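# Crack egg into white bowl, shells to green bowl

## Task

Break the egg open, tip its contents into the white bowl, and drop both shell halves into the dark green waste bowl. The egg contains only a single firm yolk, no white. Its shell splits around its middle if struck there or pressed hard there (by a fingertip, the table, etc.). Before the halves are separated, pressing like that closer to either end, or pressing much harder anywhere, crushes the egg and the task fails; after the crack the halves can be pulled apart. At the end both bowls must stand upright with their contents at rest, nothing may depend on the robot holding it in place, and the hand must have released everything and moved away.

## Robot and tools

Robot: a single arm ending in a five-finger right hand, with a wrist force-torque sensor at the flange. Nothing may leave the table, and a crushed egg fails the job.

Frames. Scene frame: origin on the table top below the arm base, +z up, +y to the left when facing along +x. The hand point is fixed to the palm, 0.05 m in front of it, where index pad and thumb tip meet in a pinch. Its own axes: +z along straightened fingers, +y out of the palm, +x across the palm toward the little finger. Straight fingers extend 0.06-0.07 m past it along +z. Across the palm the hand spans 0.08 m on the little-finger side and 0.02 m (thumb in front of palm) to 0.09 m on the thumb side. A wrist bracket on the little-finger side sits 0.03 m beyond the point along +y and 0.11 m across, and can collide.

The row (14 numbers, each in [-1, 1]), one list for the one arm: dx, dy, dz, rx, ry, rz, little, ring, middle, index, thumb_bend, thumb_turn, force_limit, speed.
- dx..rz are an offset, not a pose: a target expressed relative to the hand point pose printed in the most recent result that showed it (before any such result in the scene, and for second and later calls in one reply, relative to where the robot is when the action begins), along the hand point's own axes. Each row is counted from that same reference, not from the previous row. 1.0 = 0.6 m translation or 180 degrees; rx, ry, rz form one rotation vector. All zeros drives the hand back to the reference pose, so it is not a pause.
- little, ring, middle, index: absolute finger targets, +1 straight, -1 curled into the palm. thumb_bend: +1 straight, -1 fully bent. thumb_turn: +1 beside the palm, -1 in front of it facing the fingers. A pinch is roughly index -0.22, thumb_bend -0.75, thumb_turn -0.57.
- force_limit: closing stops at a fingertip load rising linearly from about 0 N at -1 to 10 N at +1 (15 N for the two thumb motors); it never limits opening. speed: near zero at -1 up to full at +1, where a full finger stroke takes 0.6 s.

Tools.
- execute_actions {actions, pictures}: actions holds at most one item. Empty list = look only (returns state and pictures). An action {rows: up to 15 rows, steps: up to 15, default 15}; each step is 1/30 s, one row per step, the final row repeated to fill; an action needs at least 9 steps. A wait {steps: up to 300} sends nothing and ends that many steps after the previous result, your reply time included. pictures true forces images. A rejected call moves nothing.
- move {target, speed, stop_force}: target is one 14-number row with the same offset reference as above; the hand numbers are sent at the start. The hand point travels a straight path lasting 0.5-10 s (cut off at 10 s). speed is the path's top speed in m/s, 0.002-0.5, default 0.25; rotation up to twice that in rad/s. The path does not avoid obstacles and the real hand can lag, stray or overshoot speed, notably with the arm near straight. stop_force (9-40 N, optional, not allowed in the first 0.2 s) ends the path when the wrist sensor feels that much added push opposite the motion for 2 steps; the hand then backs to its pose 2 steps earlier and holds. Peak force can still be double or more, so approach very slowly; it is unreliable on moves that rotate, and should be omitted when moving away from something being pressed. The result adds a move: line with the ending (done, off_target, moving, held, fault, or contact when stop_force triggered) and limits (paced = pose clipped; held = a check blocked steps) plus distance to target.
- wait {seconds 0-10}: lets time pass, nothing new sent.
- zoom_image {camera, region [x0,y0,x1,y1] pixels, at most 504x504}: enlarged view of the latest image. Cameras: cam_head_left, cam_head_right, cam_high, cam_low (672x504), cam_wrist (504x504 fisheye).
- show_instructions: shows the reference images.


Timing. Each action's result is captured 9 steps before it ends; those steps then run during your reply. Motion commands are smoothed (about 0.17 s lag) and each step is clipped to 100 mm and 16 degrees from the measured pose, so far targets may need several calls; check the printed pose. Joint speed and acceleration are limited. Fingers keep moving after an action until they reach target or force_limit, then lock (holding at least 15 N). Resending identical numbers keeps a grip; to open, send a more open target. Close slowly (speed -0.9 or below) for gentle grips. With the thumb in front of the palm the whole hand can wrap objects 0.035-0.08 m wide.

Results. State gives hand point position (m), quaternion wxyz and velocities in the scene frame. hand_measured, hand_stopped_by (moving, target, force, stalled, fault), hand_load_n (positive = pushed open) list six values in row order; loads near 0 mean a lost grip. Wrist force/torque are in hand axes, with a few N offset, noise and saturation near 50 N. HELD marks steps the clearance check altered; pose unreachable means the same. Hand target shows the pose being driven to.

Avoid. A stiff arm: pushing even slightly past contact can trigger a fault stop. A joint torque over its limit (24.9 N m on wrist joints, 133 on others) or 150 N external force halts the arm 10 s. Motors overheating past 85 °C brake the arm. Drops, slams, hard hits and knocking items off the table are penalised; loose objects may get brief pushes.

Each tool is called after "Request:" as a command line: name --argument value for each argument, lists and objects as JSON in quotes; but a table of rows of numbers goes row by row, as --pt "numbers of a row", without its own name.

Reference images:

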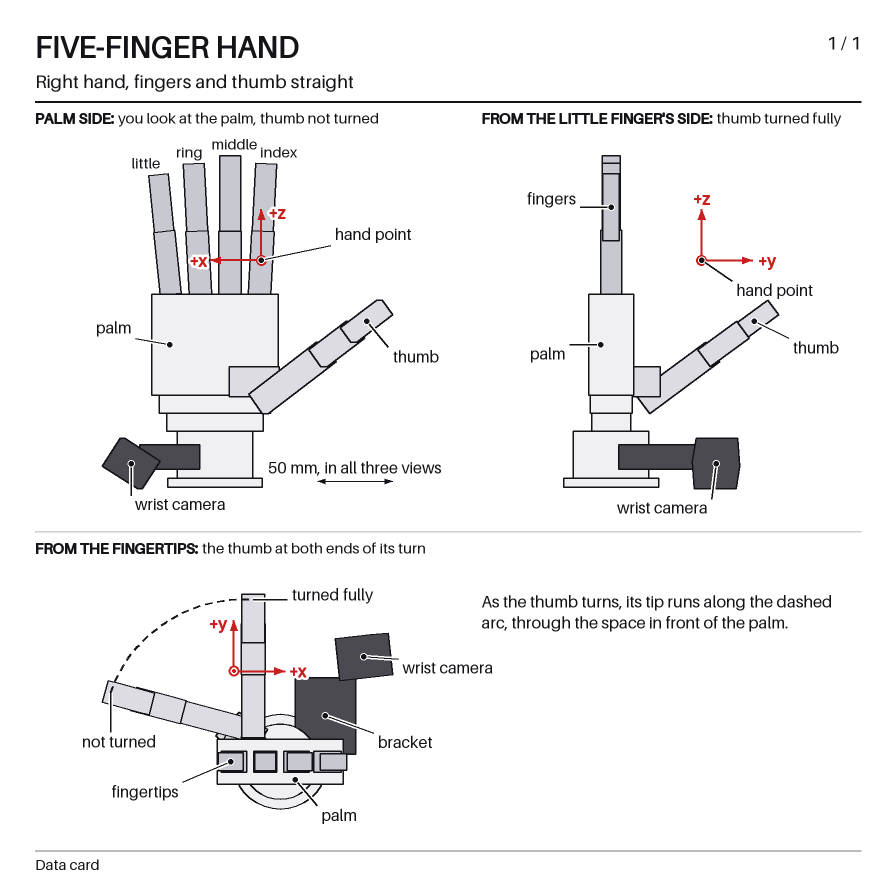

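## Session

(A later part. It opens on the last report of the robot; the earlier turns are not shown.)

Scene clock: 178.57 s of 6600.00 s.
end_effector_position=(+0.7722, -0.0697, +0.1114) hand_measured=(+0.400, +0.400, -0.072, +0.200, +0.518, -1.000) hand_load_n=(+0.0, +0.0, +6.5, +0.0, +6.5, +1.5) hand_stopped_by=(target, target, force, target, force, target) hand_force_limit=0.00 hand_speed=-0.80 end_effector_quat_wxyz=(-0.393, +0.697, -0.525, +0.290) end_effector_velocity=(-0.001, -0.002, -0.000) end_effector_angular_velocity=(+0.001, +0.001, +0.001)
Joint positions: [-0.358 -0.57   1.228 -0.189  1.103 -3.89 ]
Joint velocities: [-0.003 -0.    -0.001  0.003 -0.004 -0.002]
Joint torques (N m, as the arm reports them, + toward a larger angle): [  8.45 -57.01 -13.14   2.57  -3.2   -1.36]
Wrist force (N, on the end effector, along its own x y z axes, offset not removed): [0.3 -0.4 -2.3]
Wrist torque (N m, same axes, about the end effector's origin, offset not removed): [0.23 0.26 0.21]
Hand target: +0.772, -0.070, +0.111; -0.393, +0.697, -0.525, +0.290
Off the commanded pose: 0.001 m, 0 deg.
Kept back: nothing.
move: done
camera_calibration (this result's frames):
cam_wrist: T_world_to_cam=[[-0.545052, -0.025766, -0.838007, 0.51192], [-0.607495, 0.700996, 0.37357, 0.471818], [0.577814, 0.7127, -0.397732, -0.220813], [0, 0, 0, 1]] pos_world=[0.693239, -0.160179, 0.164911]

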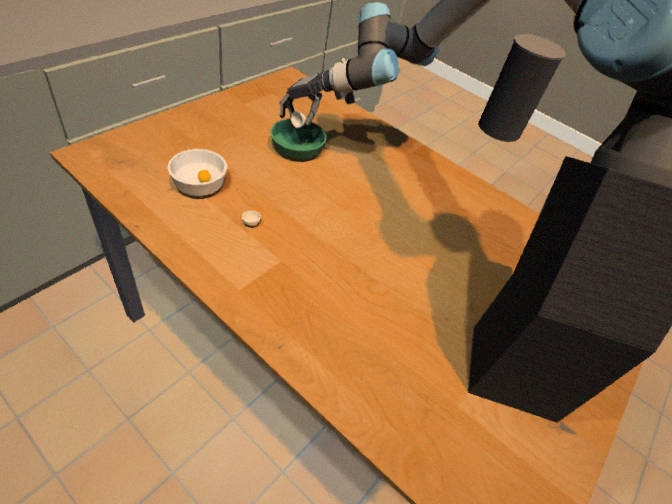

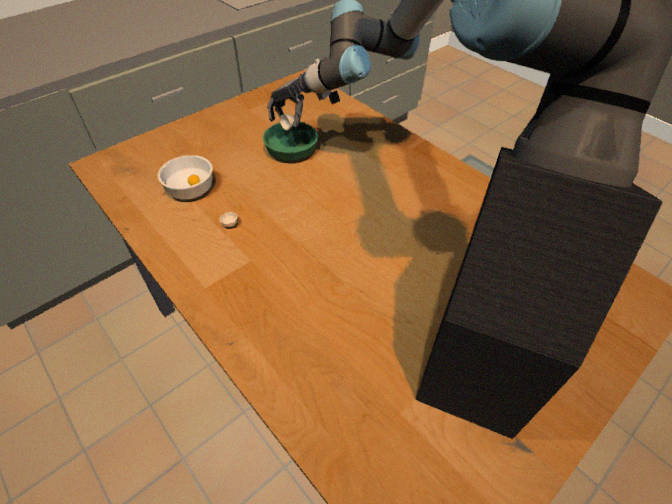

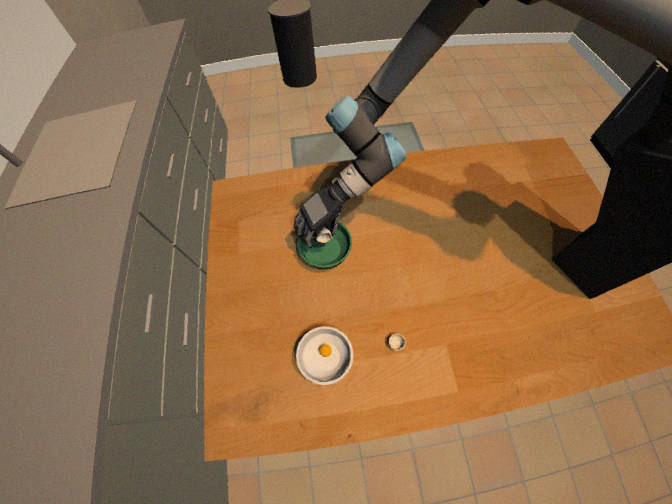

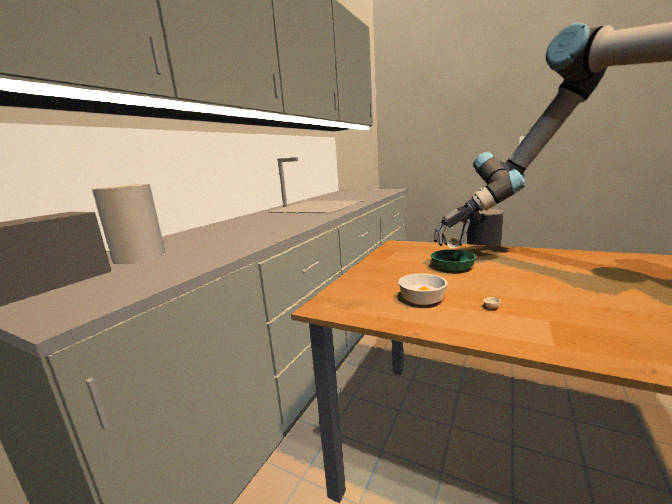

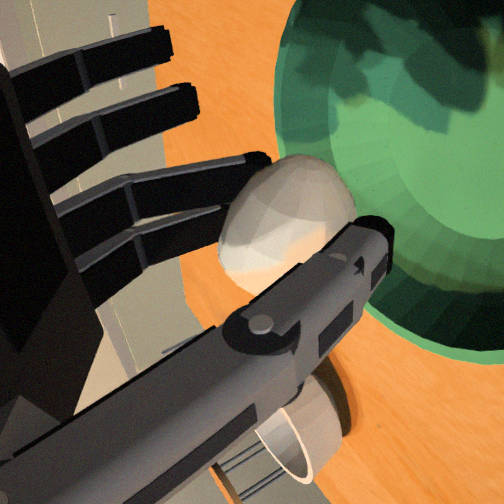

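Request:
move --target '[0,0.075,0.046,0,0,0,-1,0.1,-0.45,0.2,0.2,-1,0,0]' --speed 0.06

Request:
move --target '[0,0,0,0,0,0,-1,0.2,0.2,0.2,0.6,-1,0,-0.5]'

Request:
move --target '[0,-0.06,-0.037,0,0,0,-1,0.2,0.2,0.2,0.6,-1,0,-0.5]' --speed 0.15

Request:
move --target '[-0.558,0.1,-0.065,0,0,0,-1,0.4,0.2,0.2,0.65,-1,0,-0.5]'

Scene clock: 180.47 s of 6600.00 s.
end_effector_position=(+0.7720, -0.0692, +0.0588) hand_measured=(-1.000, +0.100, -0.072, +0.200, +0.518, -1.000) hand_load_n=(+0.0, +0.0, +6.5, +0.0, +6.5, +1.5) hand_stopped_by=(target, target, force, target, force, target) hand_force_limit=0.00 hand_speed=0.00 end_effector_quat_wxyz=(-0.393, +0.697, -0.525, +0.290) end_effector_velocity=(-0.000, +0.001, -0.002) end_effector_angular_velocity=(+0.002, +0.000, +0.001)
Joint positions: [-0.381 -0.463  1.144 -0.207  1.083 -3.902]
Joint velocities: [-0.001  0.004 -0.004  0.001 -0.002 -0.   ]
Joint torques (N m, as the arm reports them, + toward a larger angle): [  8.44 -43.17 -14.04   1.09  -2.98  -1.39]
Wrist force (N, on the end effector, along its own x y z axes, offset not removed): [-2.1 2.4 0.3]
Wrist torque (N m, same axes, about the end effector's origin, offset not removed): [0.30 0.22 0.04]
Hand target: +0.772, -0.069, +0.059; -0.393, +0.697, -0.525, +0.290
Off the commanded pose: 0.000 m, 0 deg.
Kept back: nothing.
move: done
camera_calibration (this result's frames):
cam_wrist: T_world_to_cam=[[-0.545006, -0.0258125, -0.838034, 0.467736], [-0.607504, 0.70103, 0.373491, 0.491005], [0.577847, 0.712664, -0.397747, -0.242009], [0, 0, 0, 1]] pos_world=[0.69305, -0.159665, 0.112334]

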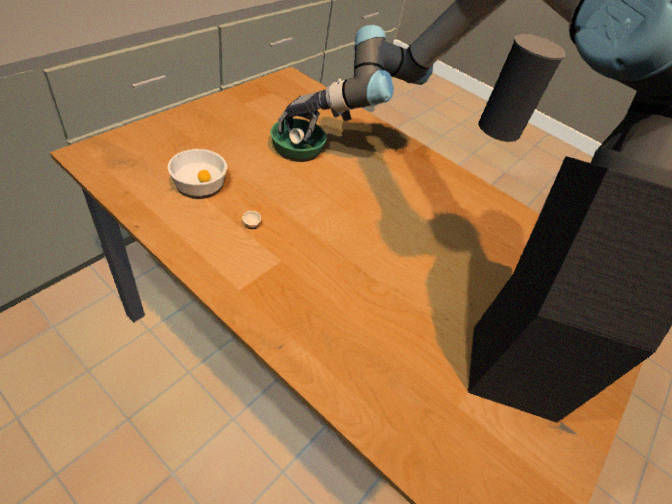

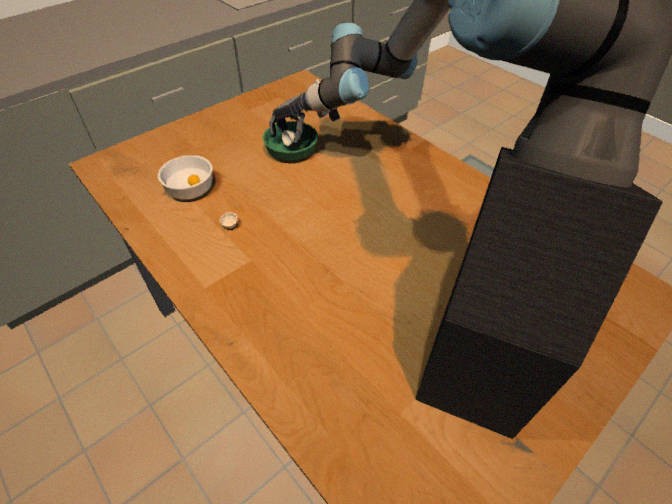

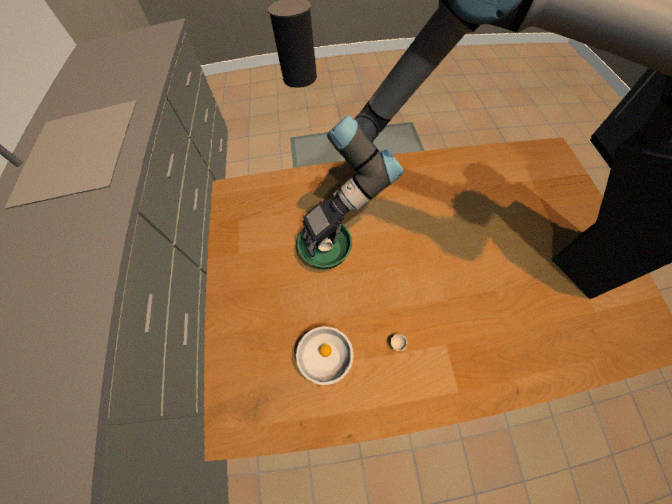

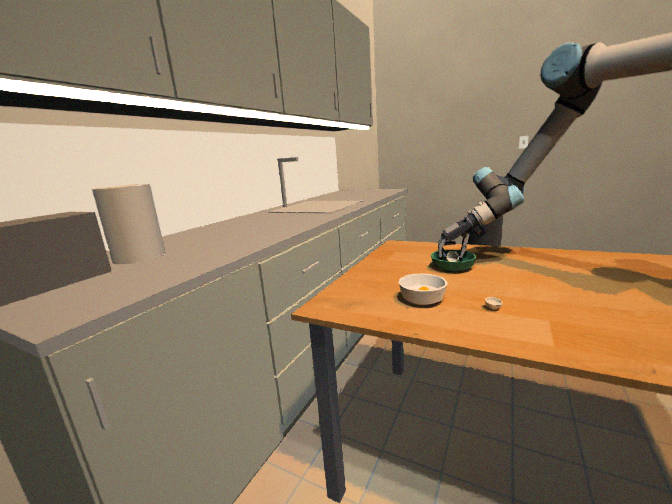

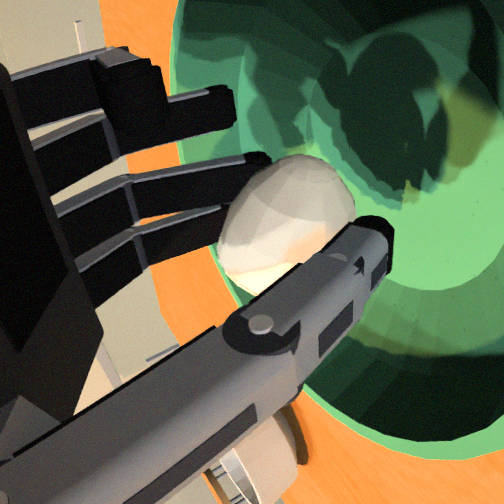

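Scene clock: 181.07 s of 6600.00 s.
end_effector_position=(+0.7720, -0.0693, +0.0588) hand_measured=(-1.000, +0.200, +0.200, +0.200, +0.600, -1.000) hand_load_n=(+0.0, +0.0, +0.0, +0.0, +0.0, +0.0) hand_stopped_by=(target, target, target, target, target, target) hand_force_limit=0.00 hand_speed=-0.50 end_effector_quat_wxyz=(-0.393, +0.697, -0.525, +0.290) end_effector_velocity=(-0.001, +0.000, -0.001) end_effector_angular_velocity=(+0.000, +0.002, -0.000)
Joint positions: [-0.381 -0.463  1.144 -0.207  1.083 -3.902]
Joint velocities: [-0.     0.001  0.001  0.     0.001  0.   ]
Joint torques (N m, as the arm reports them, + toward a larger angle): [ 12.72 -57.87  -1.53   1.28  -1.93  -0.76]
Wrist force (N, on the end effector, along its own x y z axes, offset not removed): [1.3 2.0 1.2]
Wrist torque (N m, same axes, about the end effector's origin, offset not removed): [0.10 -0.02 0.36]
Hand target: +0.772, -0.069, +0.059; -0.393, +0.697, -0.525, +0.290
Off the commanded pose: 0.000 m, 0 deg.
Kept back: nothing.
move: done
camera_calibration (this result's frames):
cam_wrist: T_world_to_cam=[[-0.544977, -0.0258257, -0.838053, 0.467718], [-0.60751, 0.701044, 0.373454, 0.491043], [0.577868, 0.71265, -0.397743, -0.242018], [0, 0, 0, 1]] pos_world=[0.693063, -0.15969, 0.11233]

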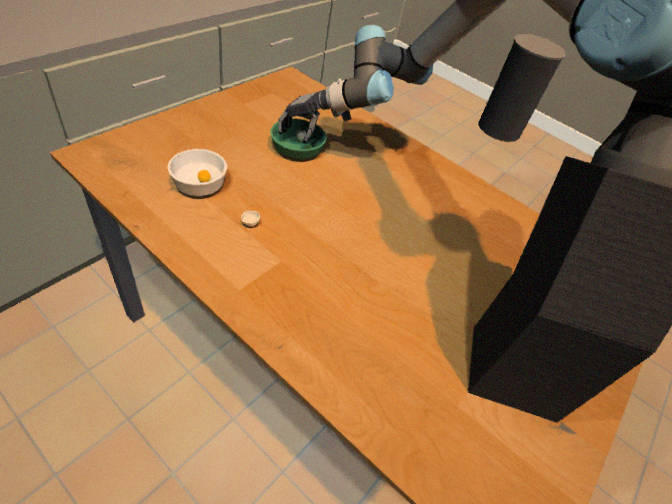

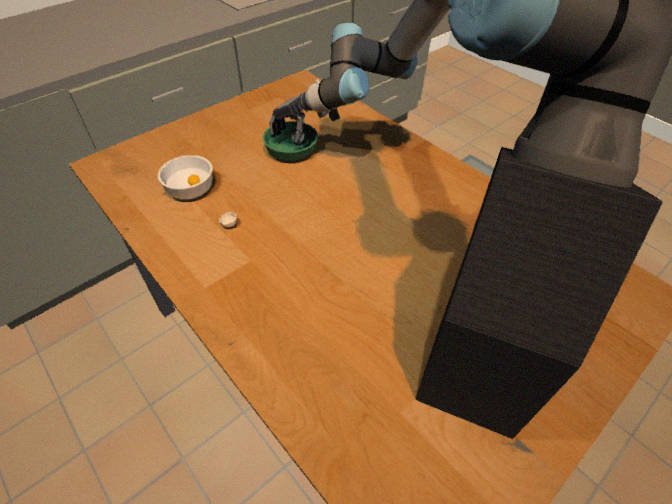

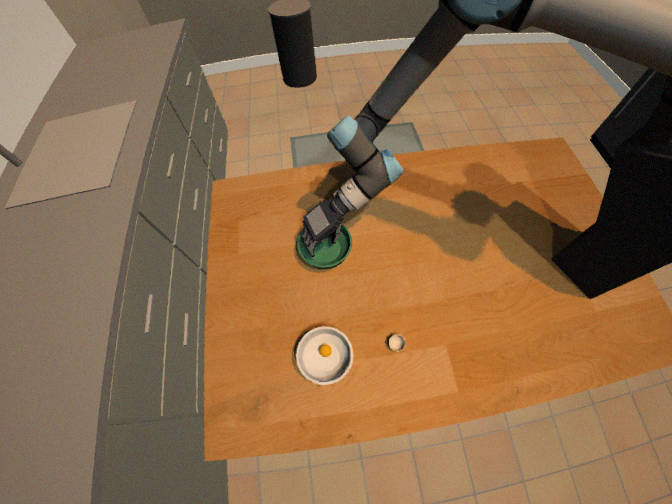

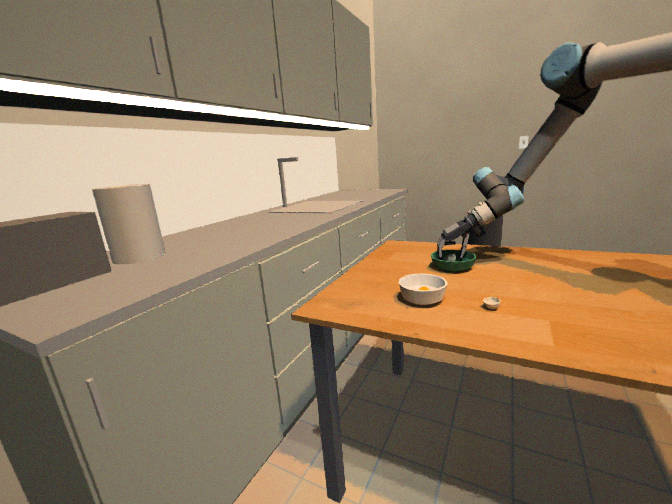

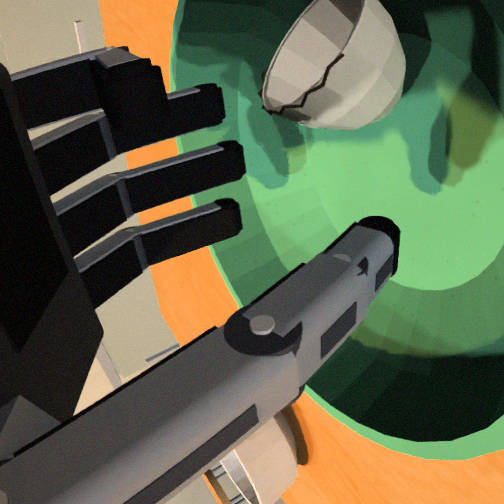

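Scene clock: 182.00 s of 6600.00 s.
end_effector_position=(+0.7720, -0.0697, +0.1009) hand_measured=(-1.000, +0.200, +0.200, +0.200, +0.600, -1.000) hand_load_n=(+0.0, +0.0, +0.0, +0.0, +0.0, +0.0) hand_stopped_by=(target, target, target, target, target, target) hand_force_limit=0.00 hand_speed=-0.50 end_effector_quat_wxyz=(-0.393, +0.697, -0.525, +0.290) end_effector_velocity=(+0.000, -0.001, +0.003) end_effector_angular_velocity=(-0.002, -0.001, -0.002)
Joint positions: [-0.363 -0.55   1.213 -0.194  1.099 -3.893]
Joint velocities: [ 0.001 -0.006  0.004 -0.001  0.002  0.001]
Joint torques (N m, as the arm reports them, + toward a larger angle): [ 34.15 -57.16  -1.63   2.52   1.23   1.62]
Wrist force (N, on the end effector, along its own x y z axes, offset not removed): [1.6 -2.4 -1.8]
Wrist torque (N m, same axes, about the end effector's origin, offset not removed): [-0.41 -0.26 -0.13]
Hand target: +0.772, -0.070, +0.101; -0.393, +0.697, -0.525, +0.290
Off the commanded pose: 0.000 m, 0 deg.
Kept back: nothing.
move: done
camera_calibration (this result's frames):
cam_wrist: T_world_to_cam=[[-0.544976, -0.0258026, -0.838054, 0.503002], [-0.607508, 0.701037, 0.373471, 0.475665], [0.57787, 0.712658, -0.397724, -0.225004], [0, 0, 0, 1]] pos_world=[0.693118, -0.160129, 0.154406]

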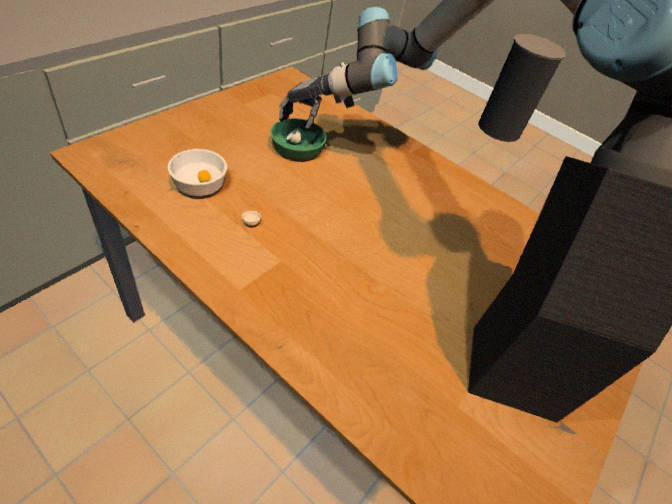

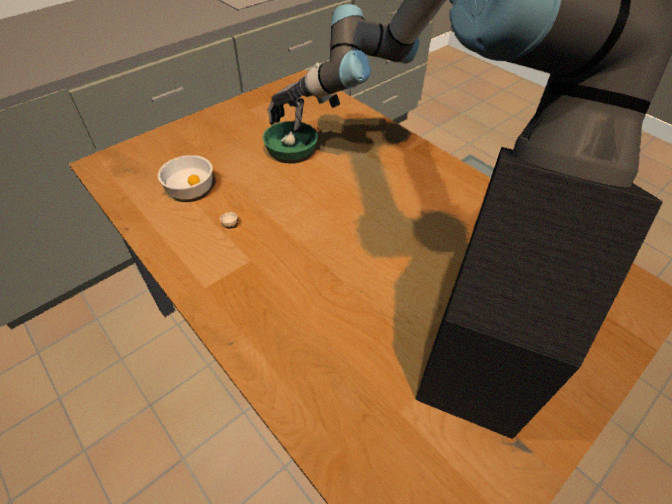

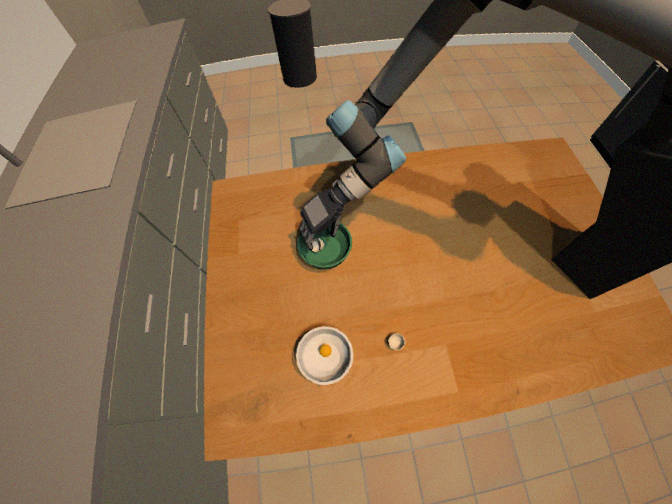

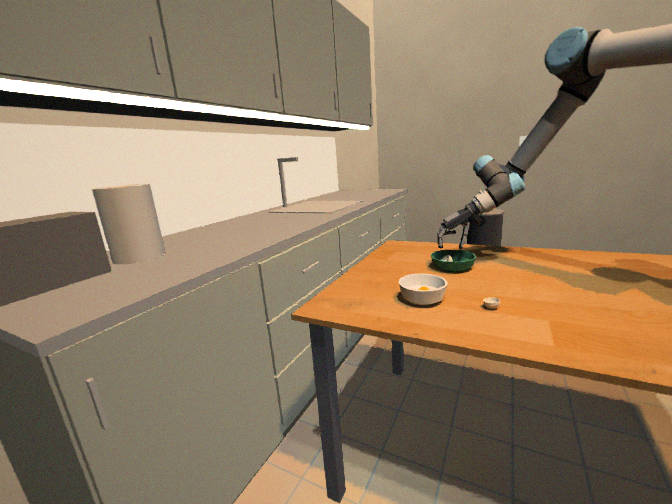

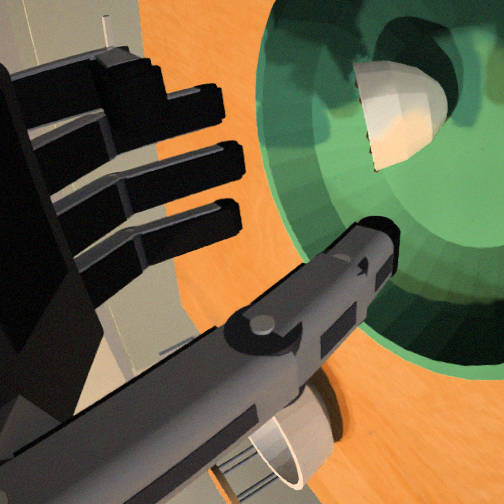

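Scene clock: 184.00 s of 6600.00 s.
end_effector_position=(+0.6157, +0.2334, +0.0736) hand_measured=(-1.000, +0.400, +0.200, +0.200, +0.650, -1.000) hand_load_n=(+0.0, +0.0, +0.0, +0.0, +0.0, +0.0) hand_stopped_by=(target, target, target, target, target, target) hand_force_limit=0.00 hand_speed=-0.50 end_effector_quat_wxyz=(-0.393, +0.697, -0.525, +0.290) end_effector_velocity=(-0.001, +0.002, -0.000) end_effector_angular_velocity=(-0.001, +0.000, -0.001)
Joint positions: [ 0.013 -0.414  1.667 -0.836  1.439 -3.724]
Joint velocities: [ 0.004  0.003 -0.001 -0.003  0.006  0.002]
Joint torques (N m, as the arm reports them, + toward a larger angle): [ 34.4  -34.28  -4.15  -0.82   1.96   1.75]
Wrist force (N, on the end effector, along its own x y z axes, offset not removed): [0.8 0.9 3.6]
Wrist torque (N m, same axes, about the end effector's origin, offset not removed): [-0.17 -0.18 0.09]
Hand target: +0.616, +0.234, +0.074; -0.393, +0.697, -0.525, +0.290
Off the commanded pose: 0.001 m, 0 deg.
Kept back: nothing.
move: done
camera_calibration (this result's frames):
cam_wrist: T_world_to_cam=[[-0.544798, -0.0253921, -0.838183, 0.40259], [-0.607479, 0.700988, 0.373611, 0.178392], [0.578069, 0.712721, -0.397322, -0.361724], [0, 0, 0, 1]] pos_world=[0.536801, 0.14298, 0.127073]

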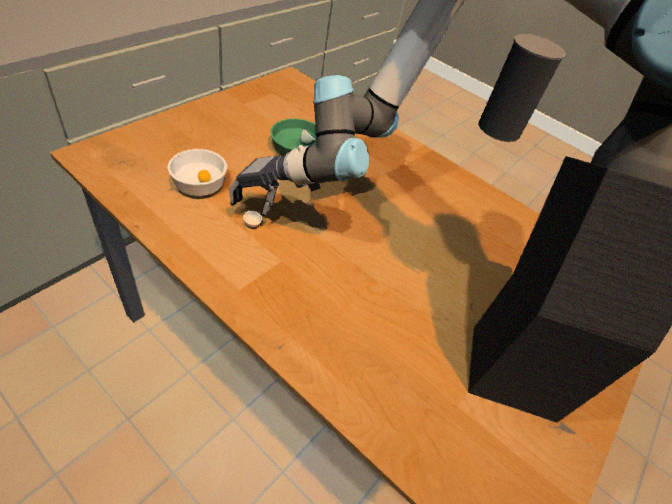

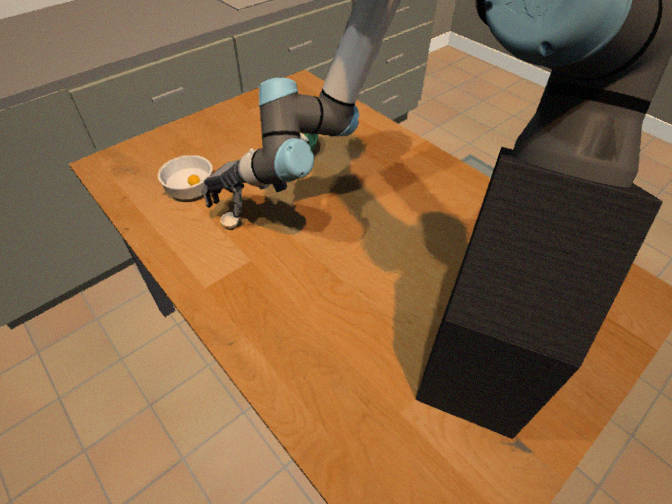

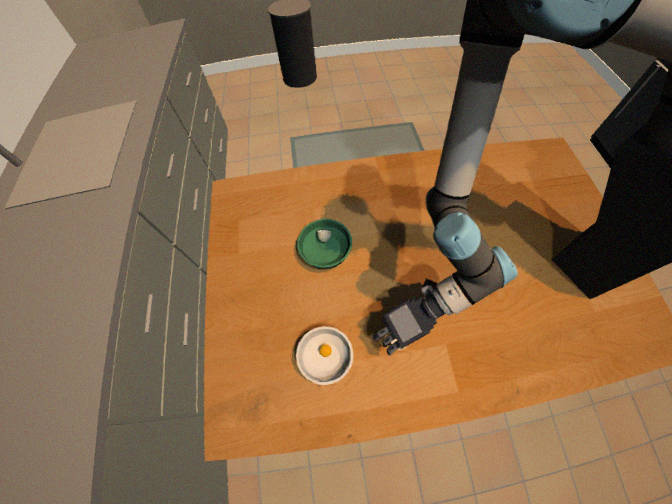

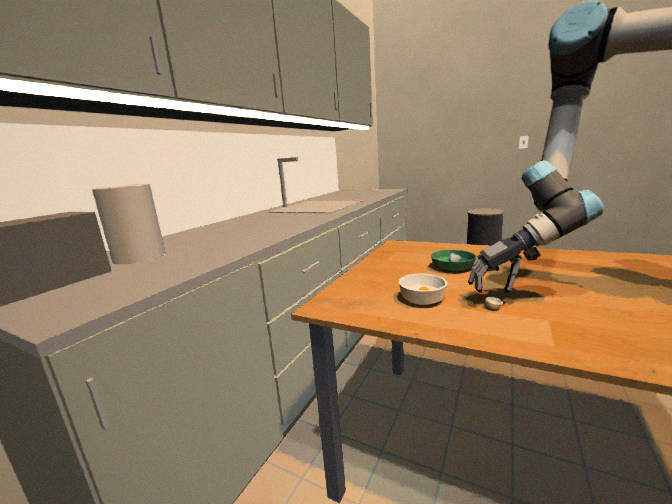

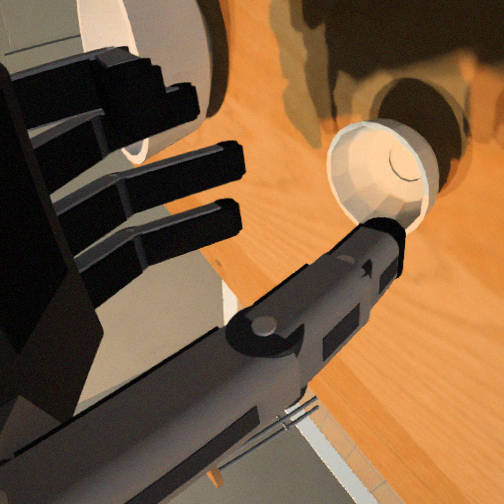

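Request:
move --target '[0,0.0625,0.038,0,0,0,-1,0.4,0.2,0.2,0.7,-1,0,-0.5]' --speed 0.05

Request:
move --target '[0,0,0,0,0,0,-1,0.4,-0.4,-0.4,0.2,-1,-0.4,-0.9]'

Request:
move --target '[0,-0.1,-0.062,0,0,0,-1,0.4,-0.4,-0.4,0.2,-1,-0.4,-0.9]' --speed 0.1

Scene clock: 185.70 s of 6600.00 s.
end_effector_position=(+0.6154, +0.2338, +0.0300) hand_measured=(-1.000, +0.400, +0.200, +0.200, +0.700, -1.000) hand_load_n=(+0.0, +0.0, +0.0, +0.0, +0.0, +0.0) hand_stopped_by=(target, target, target, target, target, target) hand_force_limit=0.00 hand_speed=-0.50 end_effector_quat_wxyz=(-0.393, +0.697, -0.525, +0.290) end_effector_velocity=(-0.001, +0.000, -0.003) end_effector_angular_velocity=(+0.000, +0.001, +0.000)
Joint positions: [-0.024 -0.322  1.597 -0.855  1.406 -3.739]
Joint velocities: [-0.002  0.006 -0.004 -0.001 -0.002 -0.001]
Joint torques (N m, as the arm reports them, + toward a larger angle): [ 10.66 -33.3   -4.49  -0.66  -2.88  -1.2 ]
Wrist force (N, on the end effector, along its own x y z axes, offset not removed): [-0.9 -1.6 -4.4]
Wrist torque (N m, same axes, about the end effector's origin, offset not removed): [-0.01 0.32 -0.15]
Hand target: +0.615, +0.234, +0.030; -0.393, +0.697, -0.525, +0.290
Off the commanded pose: 0.000 m, 0 deg.
Kept back: nothing.
move: done
camera_calibration (this result's frames):
cam_wrist: T_world_to_cam=[[-0.544813, -0.0254329, -0.838172, 0.365861], [-0.607483, 0.700994, 0.373594, 0.194239], [0.578051, 0.712714, -0.39736, -0.379112], [0, 0, 0, 1]] pos_world=[0.536469, 0.143343, 0.0834434]

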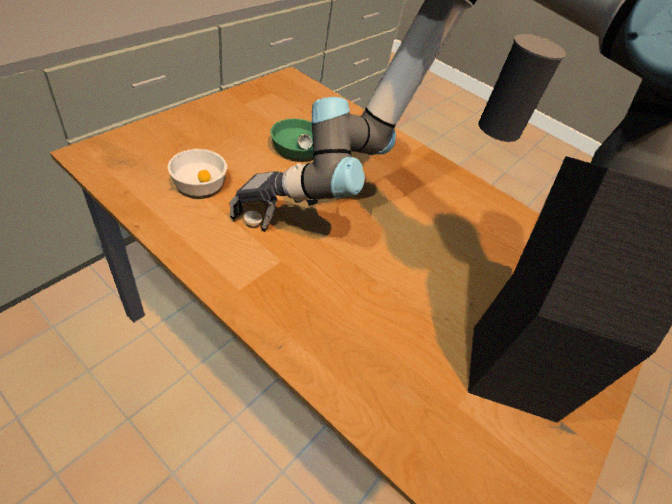

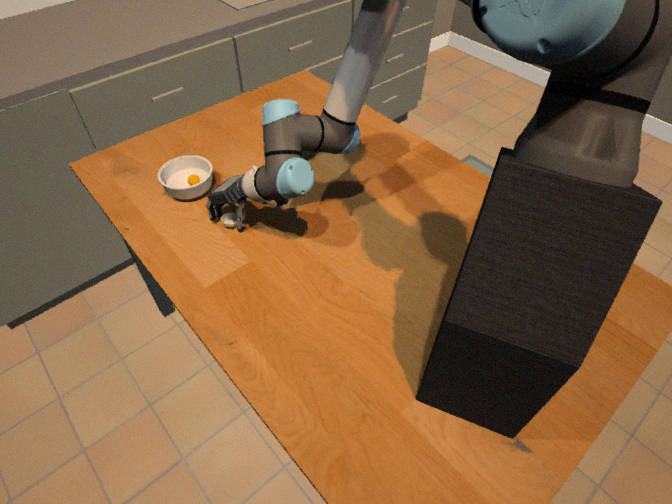

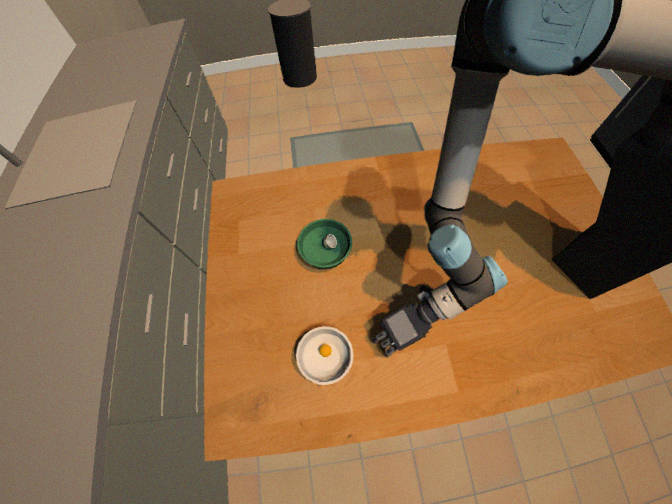

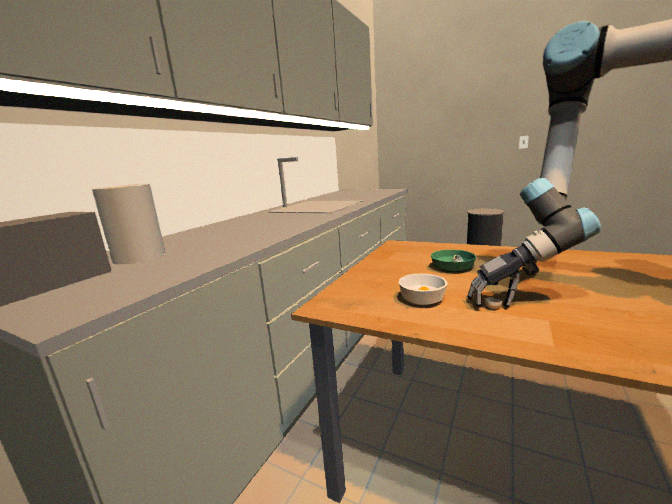

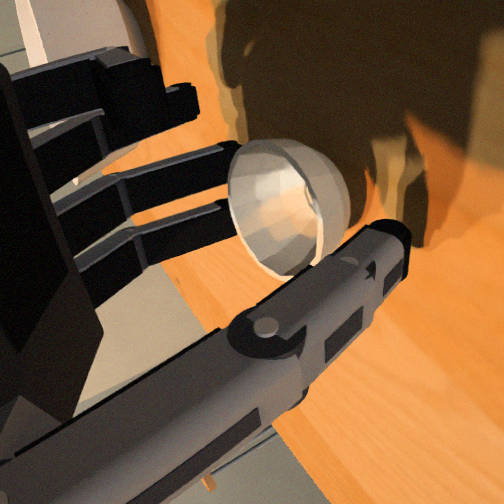

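Scene clock: 187.73 s of 6600.00 s.
end_effector_position=(+0.6154, +0.2338, +0.0300) hand_measured=(-1.000, +0.400, -0.048, -0.098, +0.530, -1.000) hand_load_n=(+0.0, +0.0, +2.5, +3.5, +6.0, -0.5) hand_stopped_by=(target, target, force, force, force, target) hand_force_limit=-0.40 hand_speed=-0.90 end_effector_quat_wxyz=(-0.393, +0.697, -0.525, +0.290) end_effector_velocity=(+0.000, -0.000, +0.000) end_effector_angular_velocity=(-0.000, -0.001, +0.000)
Joint positions: [-0.024 -0.322  1.597 -0.855  1.406 -3.739]
Joint velocities: [ 0.    -0.    -0.001  0.    -0.    -0.   ]
Joint torques (N m, as the arm reports them, + toward a larger angle): [ 35.91 -47.93   7.09   0.32   1.59   1.14]
Wrist force (N, on the end effector, along its own x y z axes, offset not removed): [0.4 2.8 2.7]
Wrist torque (N m, same axes, about the end effector's origin, offset not removed): [0.21 -0.05 0.08]
Hand target: +0.615, +0.234, +0.030; -0.393, +0.697, -0.525, +0.290
Off the commanded pose: 0.000 m, 0 deg.
Kept back: nothing.
move: done
camera_calibration (this result's frames):
cam_wrist: T_world_to_cam=[[-0.544806, -0.0254517, -0.838176, 0.365859], [-0.607484, 0.701004, 0.373572, 0.194249], [0.578057, 0.712703, -0.397372, -0.379108], [0, 0, 0, 1]] pos_world=[0.536471, 0.143335, 0.0834411]

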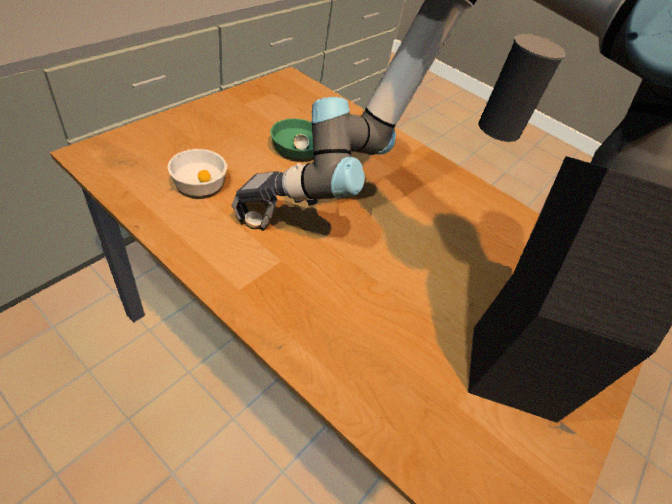

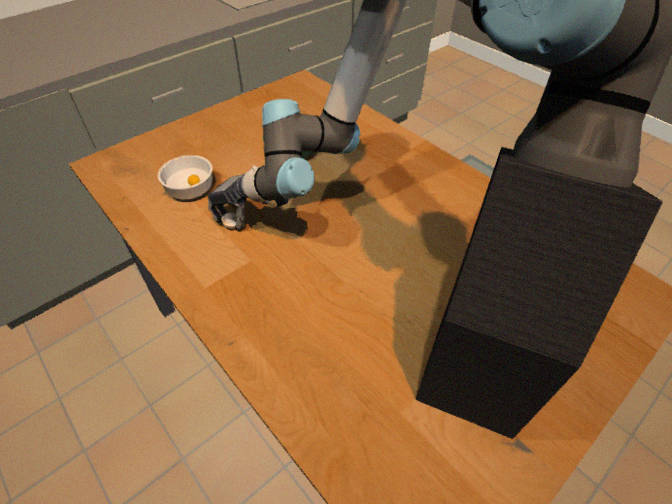

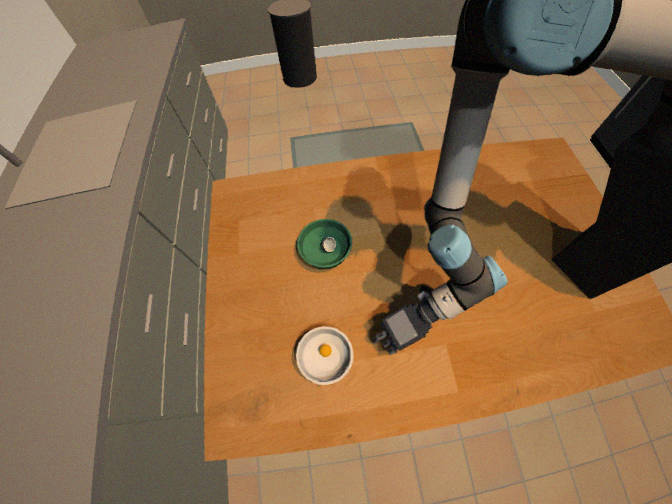

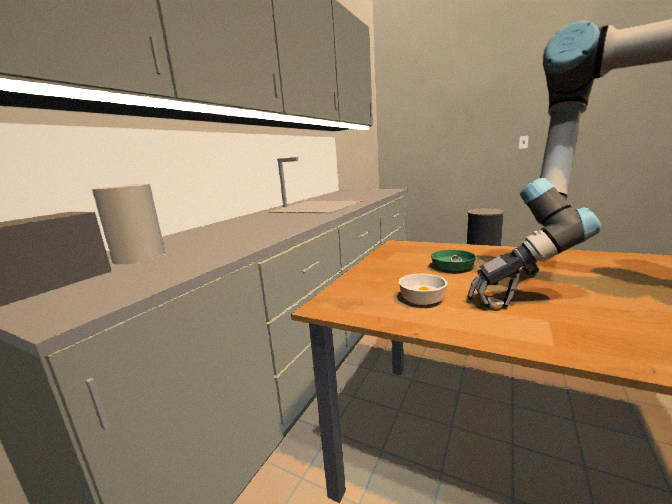

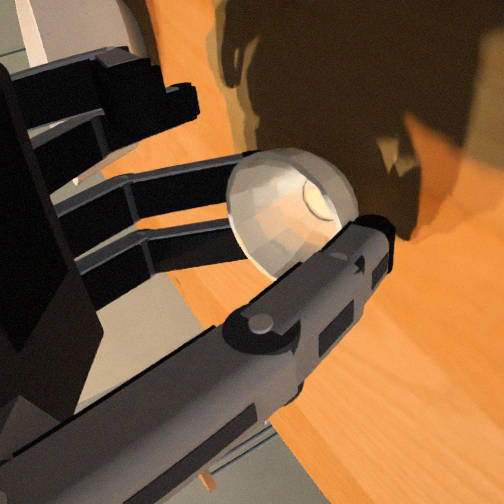

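Scene clock: 188.93 s of 6600.00 s.
end_effector_position=(+0.6153, +0.2330, +0.1003) hand_measured=(-1.000, +0.400, -0.048, -0.098, +0.530, -1.000) hand_load_n=(+0.0, +0.0, +2.5, +3.5, +6.0, -0.5) hand_stopped_by=(target, target, force, force, force, target) hand_force_limit=-0.40 hand_speed=-0.90 end_effector_quat_wxyz=(-0.393, +0.697, -0.525, +0.290) end_effector_velocity=(-0.000, +0.000, +0.003) end_effector_angular_velocity=(+0.001, -0.001, +0.001)
Joint positions: [ 0.035 -0.47   1.706 -0.82   1.459 -3.715]
Joint velocities: [ 0.002 -0.006  0.004  0.002  0.     0.001]
Joint torques (N m, as the arm reports them, + toward a larger angle): [ 36.45 -47.93   5.69   1.91   1.57   1.81]
Wrist force (N, on the end effector, along its own x y z axes, offset not removed): [-0.1 0.2 -1.2]
Wrist torque (N m, same axes, about the end effector's origin, offset not removed): [0.13 -0.01 0.02]
Hand target: +0.615, +0.233, +0.101; -0.393, +0.697, -0.525, +0.290
Off the commanded pose: 0.000 m, 0 deg.
Kept back: nothing.
move: done
camera_calibration (this result's frames):
cam_wrist: T_world_to_cam=[[-0.544779, -0.025384, -0.838196, 0.424726], [-0.607477, 0.700998, 0.373596, 0.168449], [0.57809, 0.712711, -0.397309, -0.350614], [0, 0, 0, 1]] pos_world=[0.536397, 0.142585, 0.15377]

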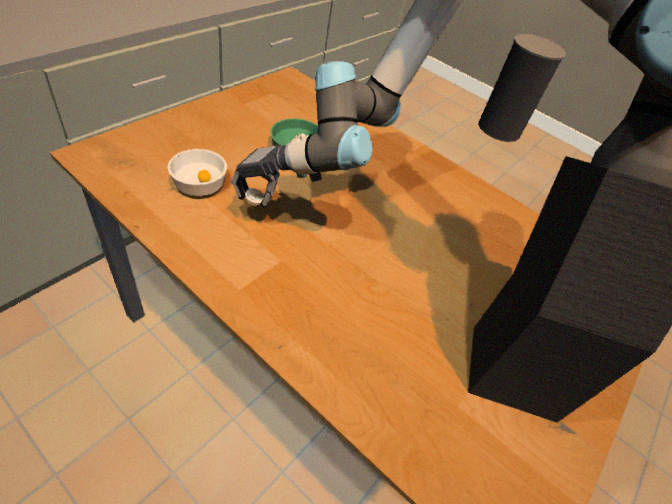

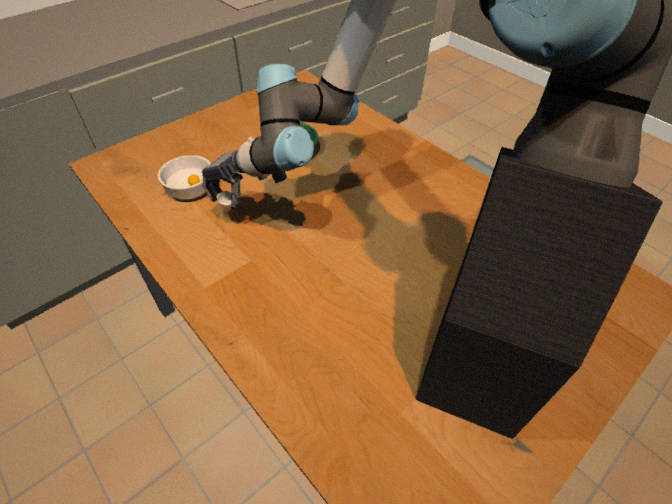

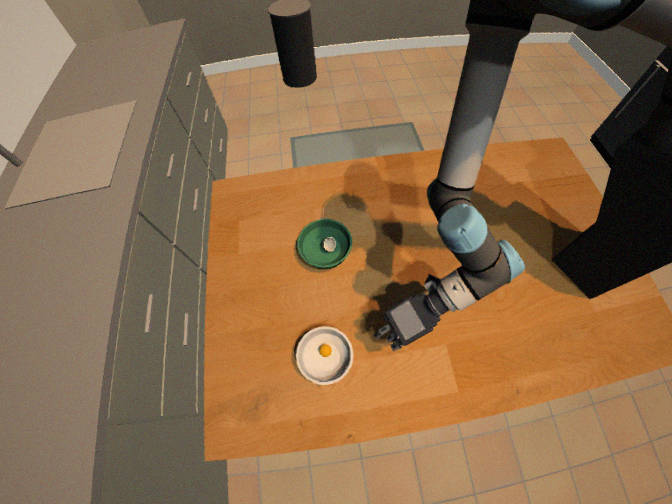

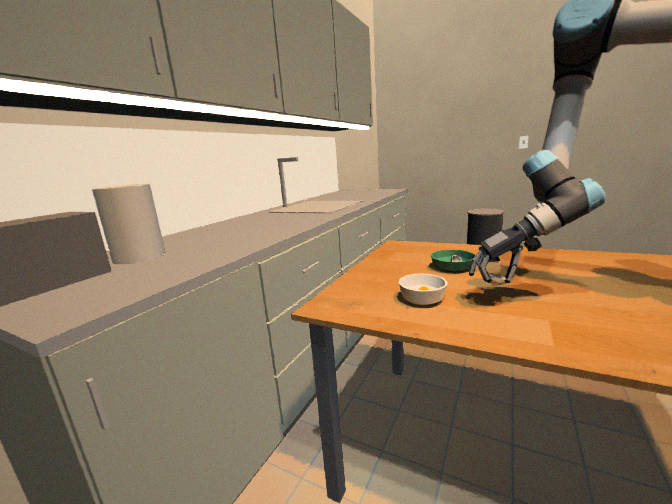

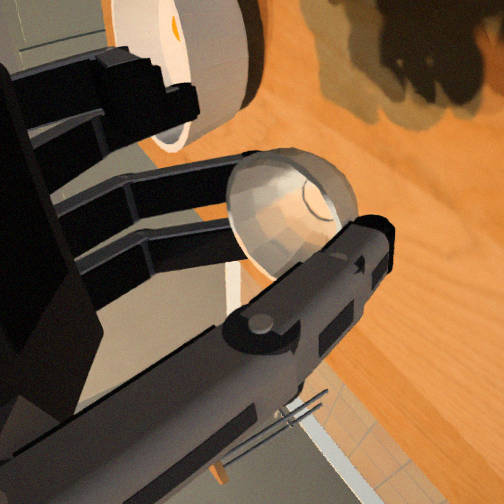

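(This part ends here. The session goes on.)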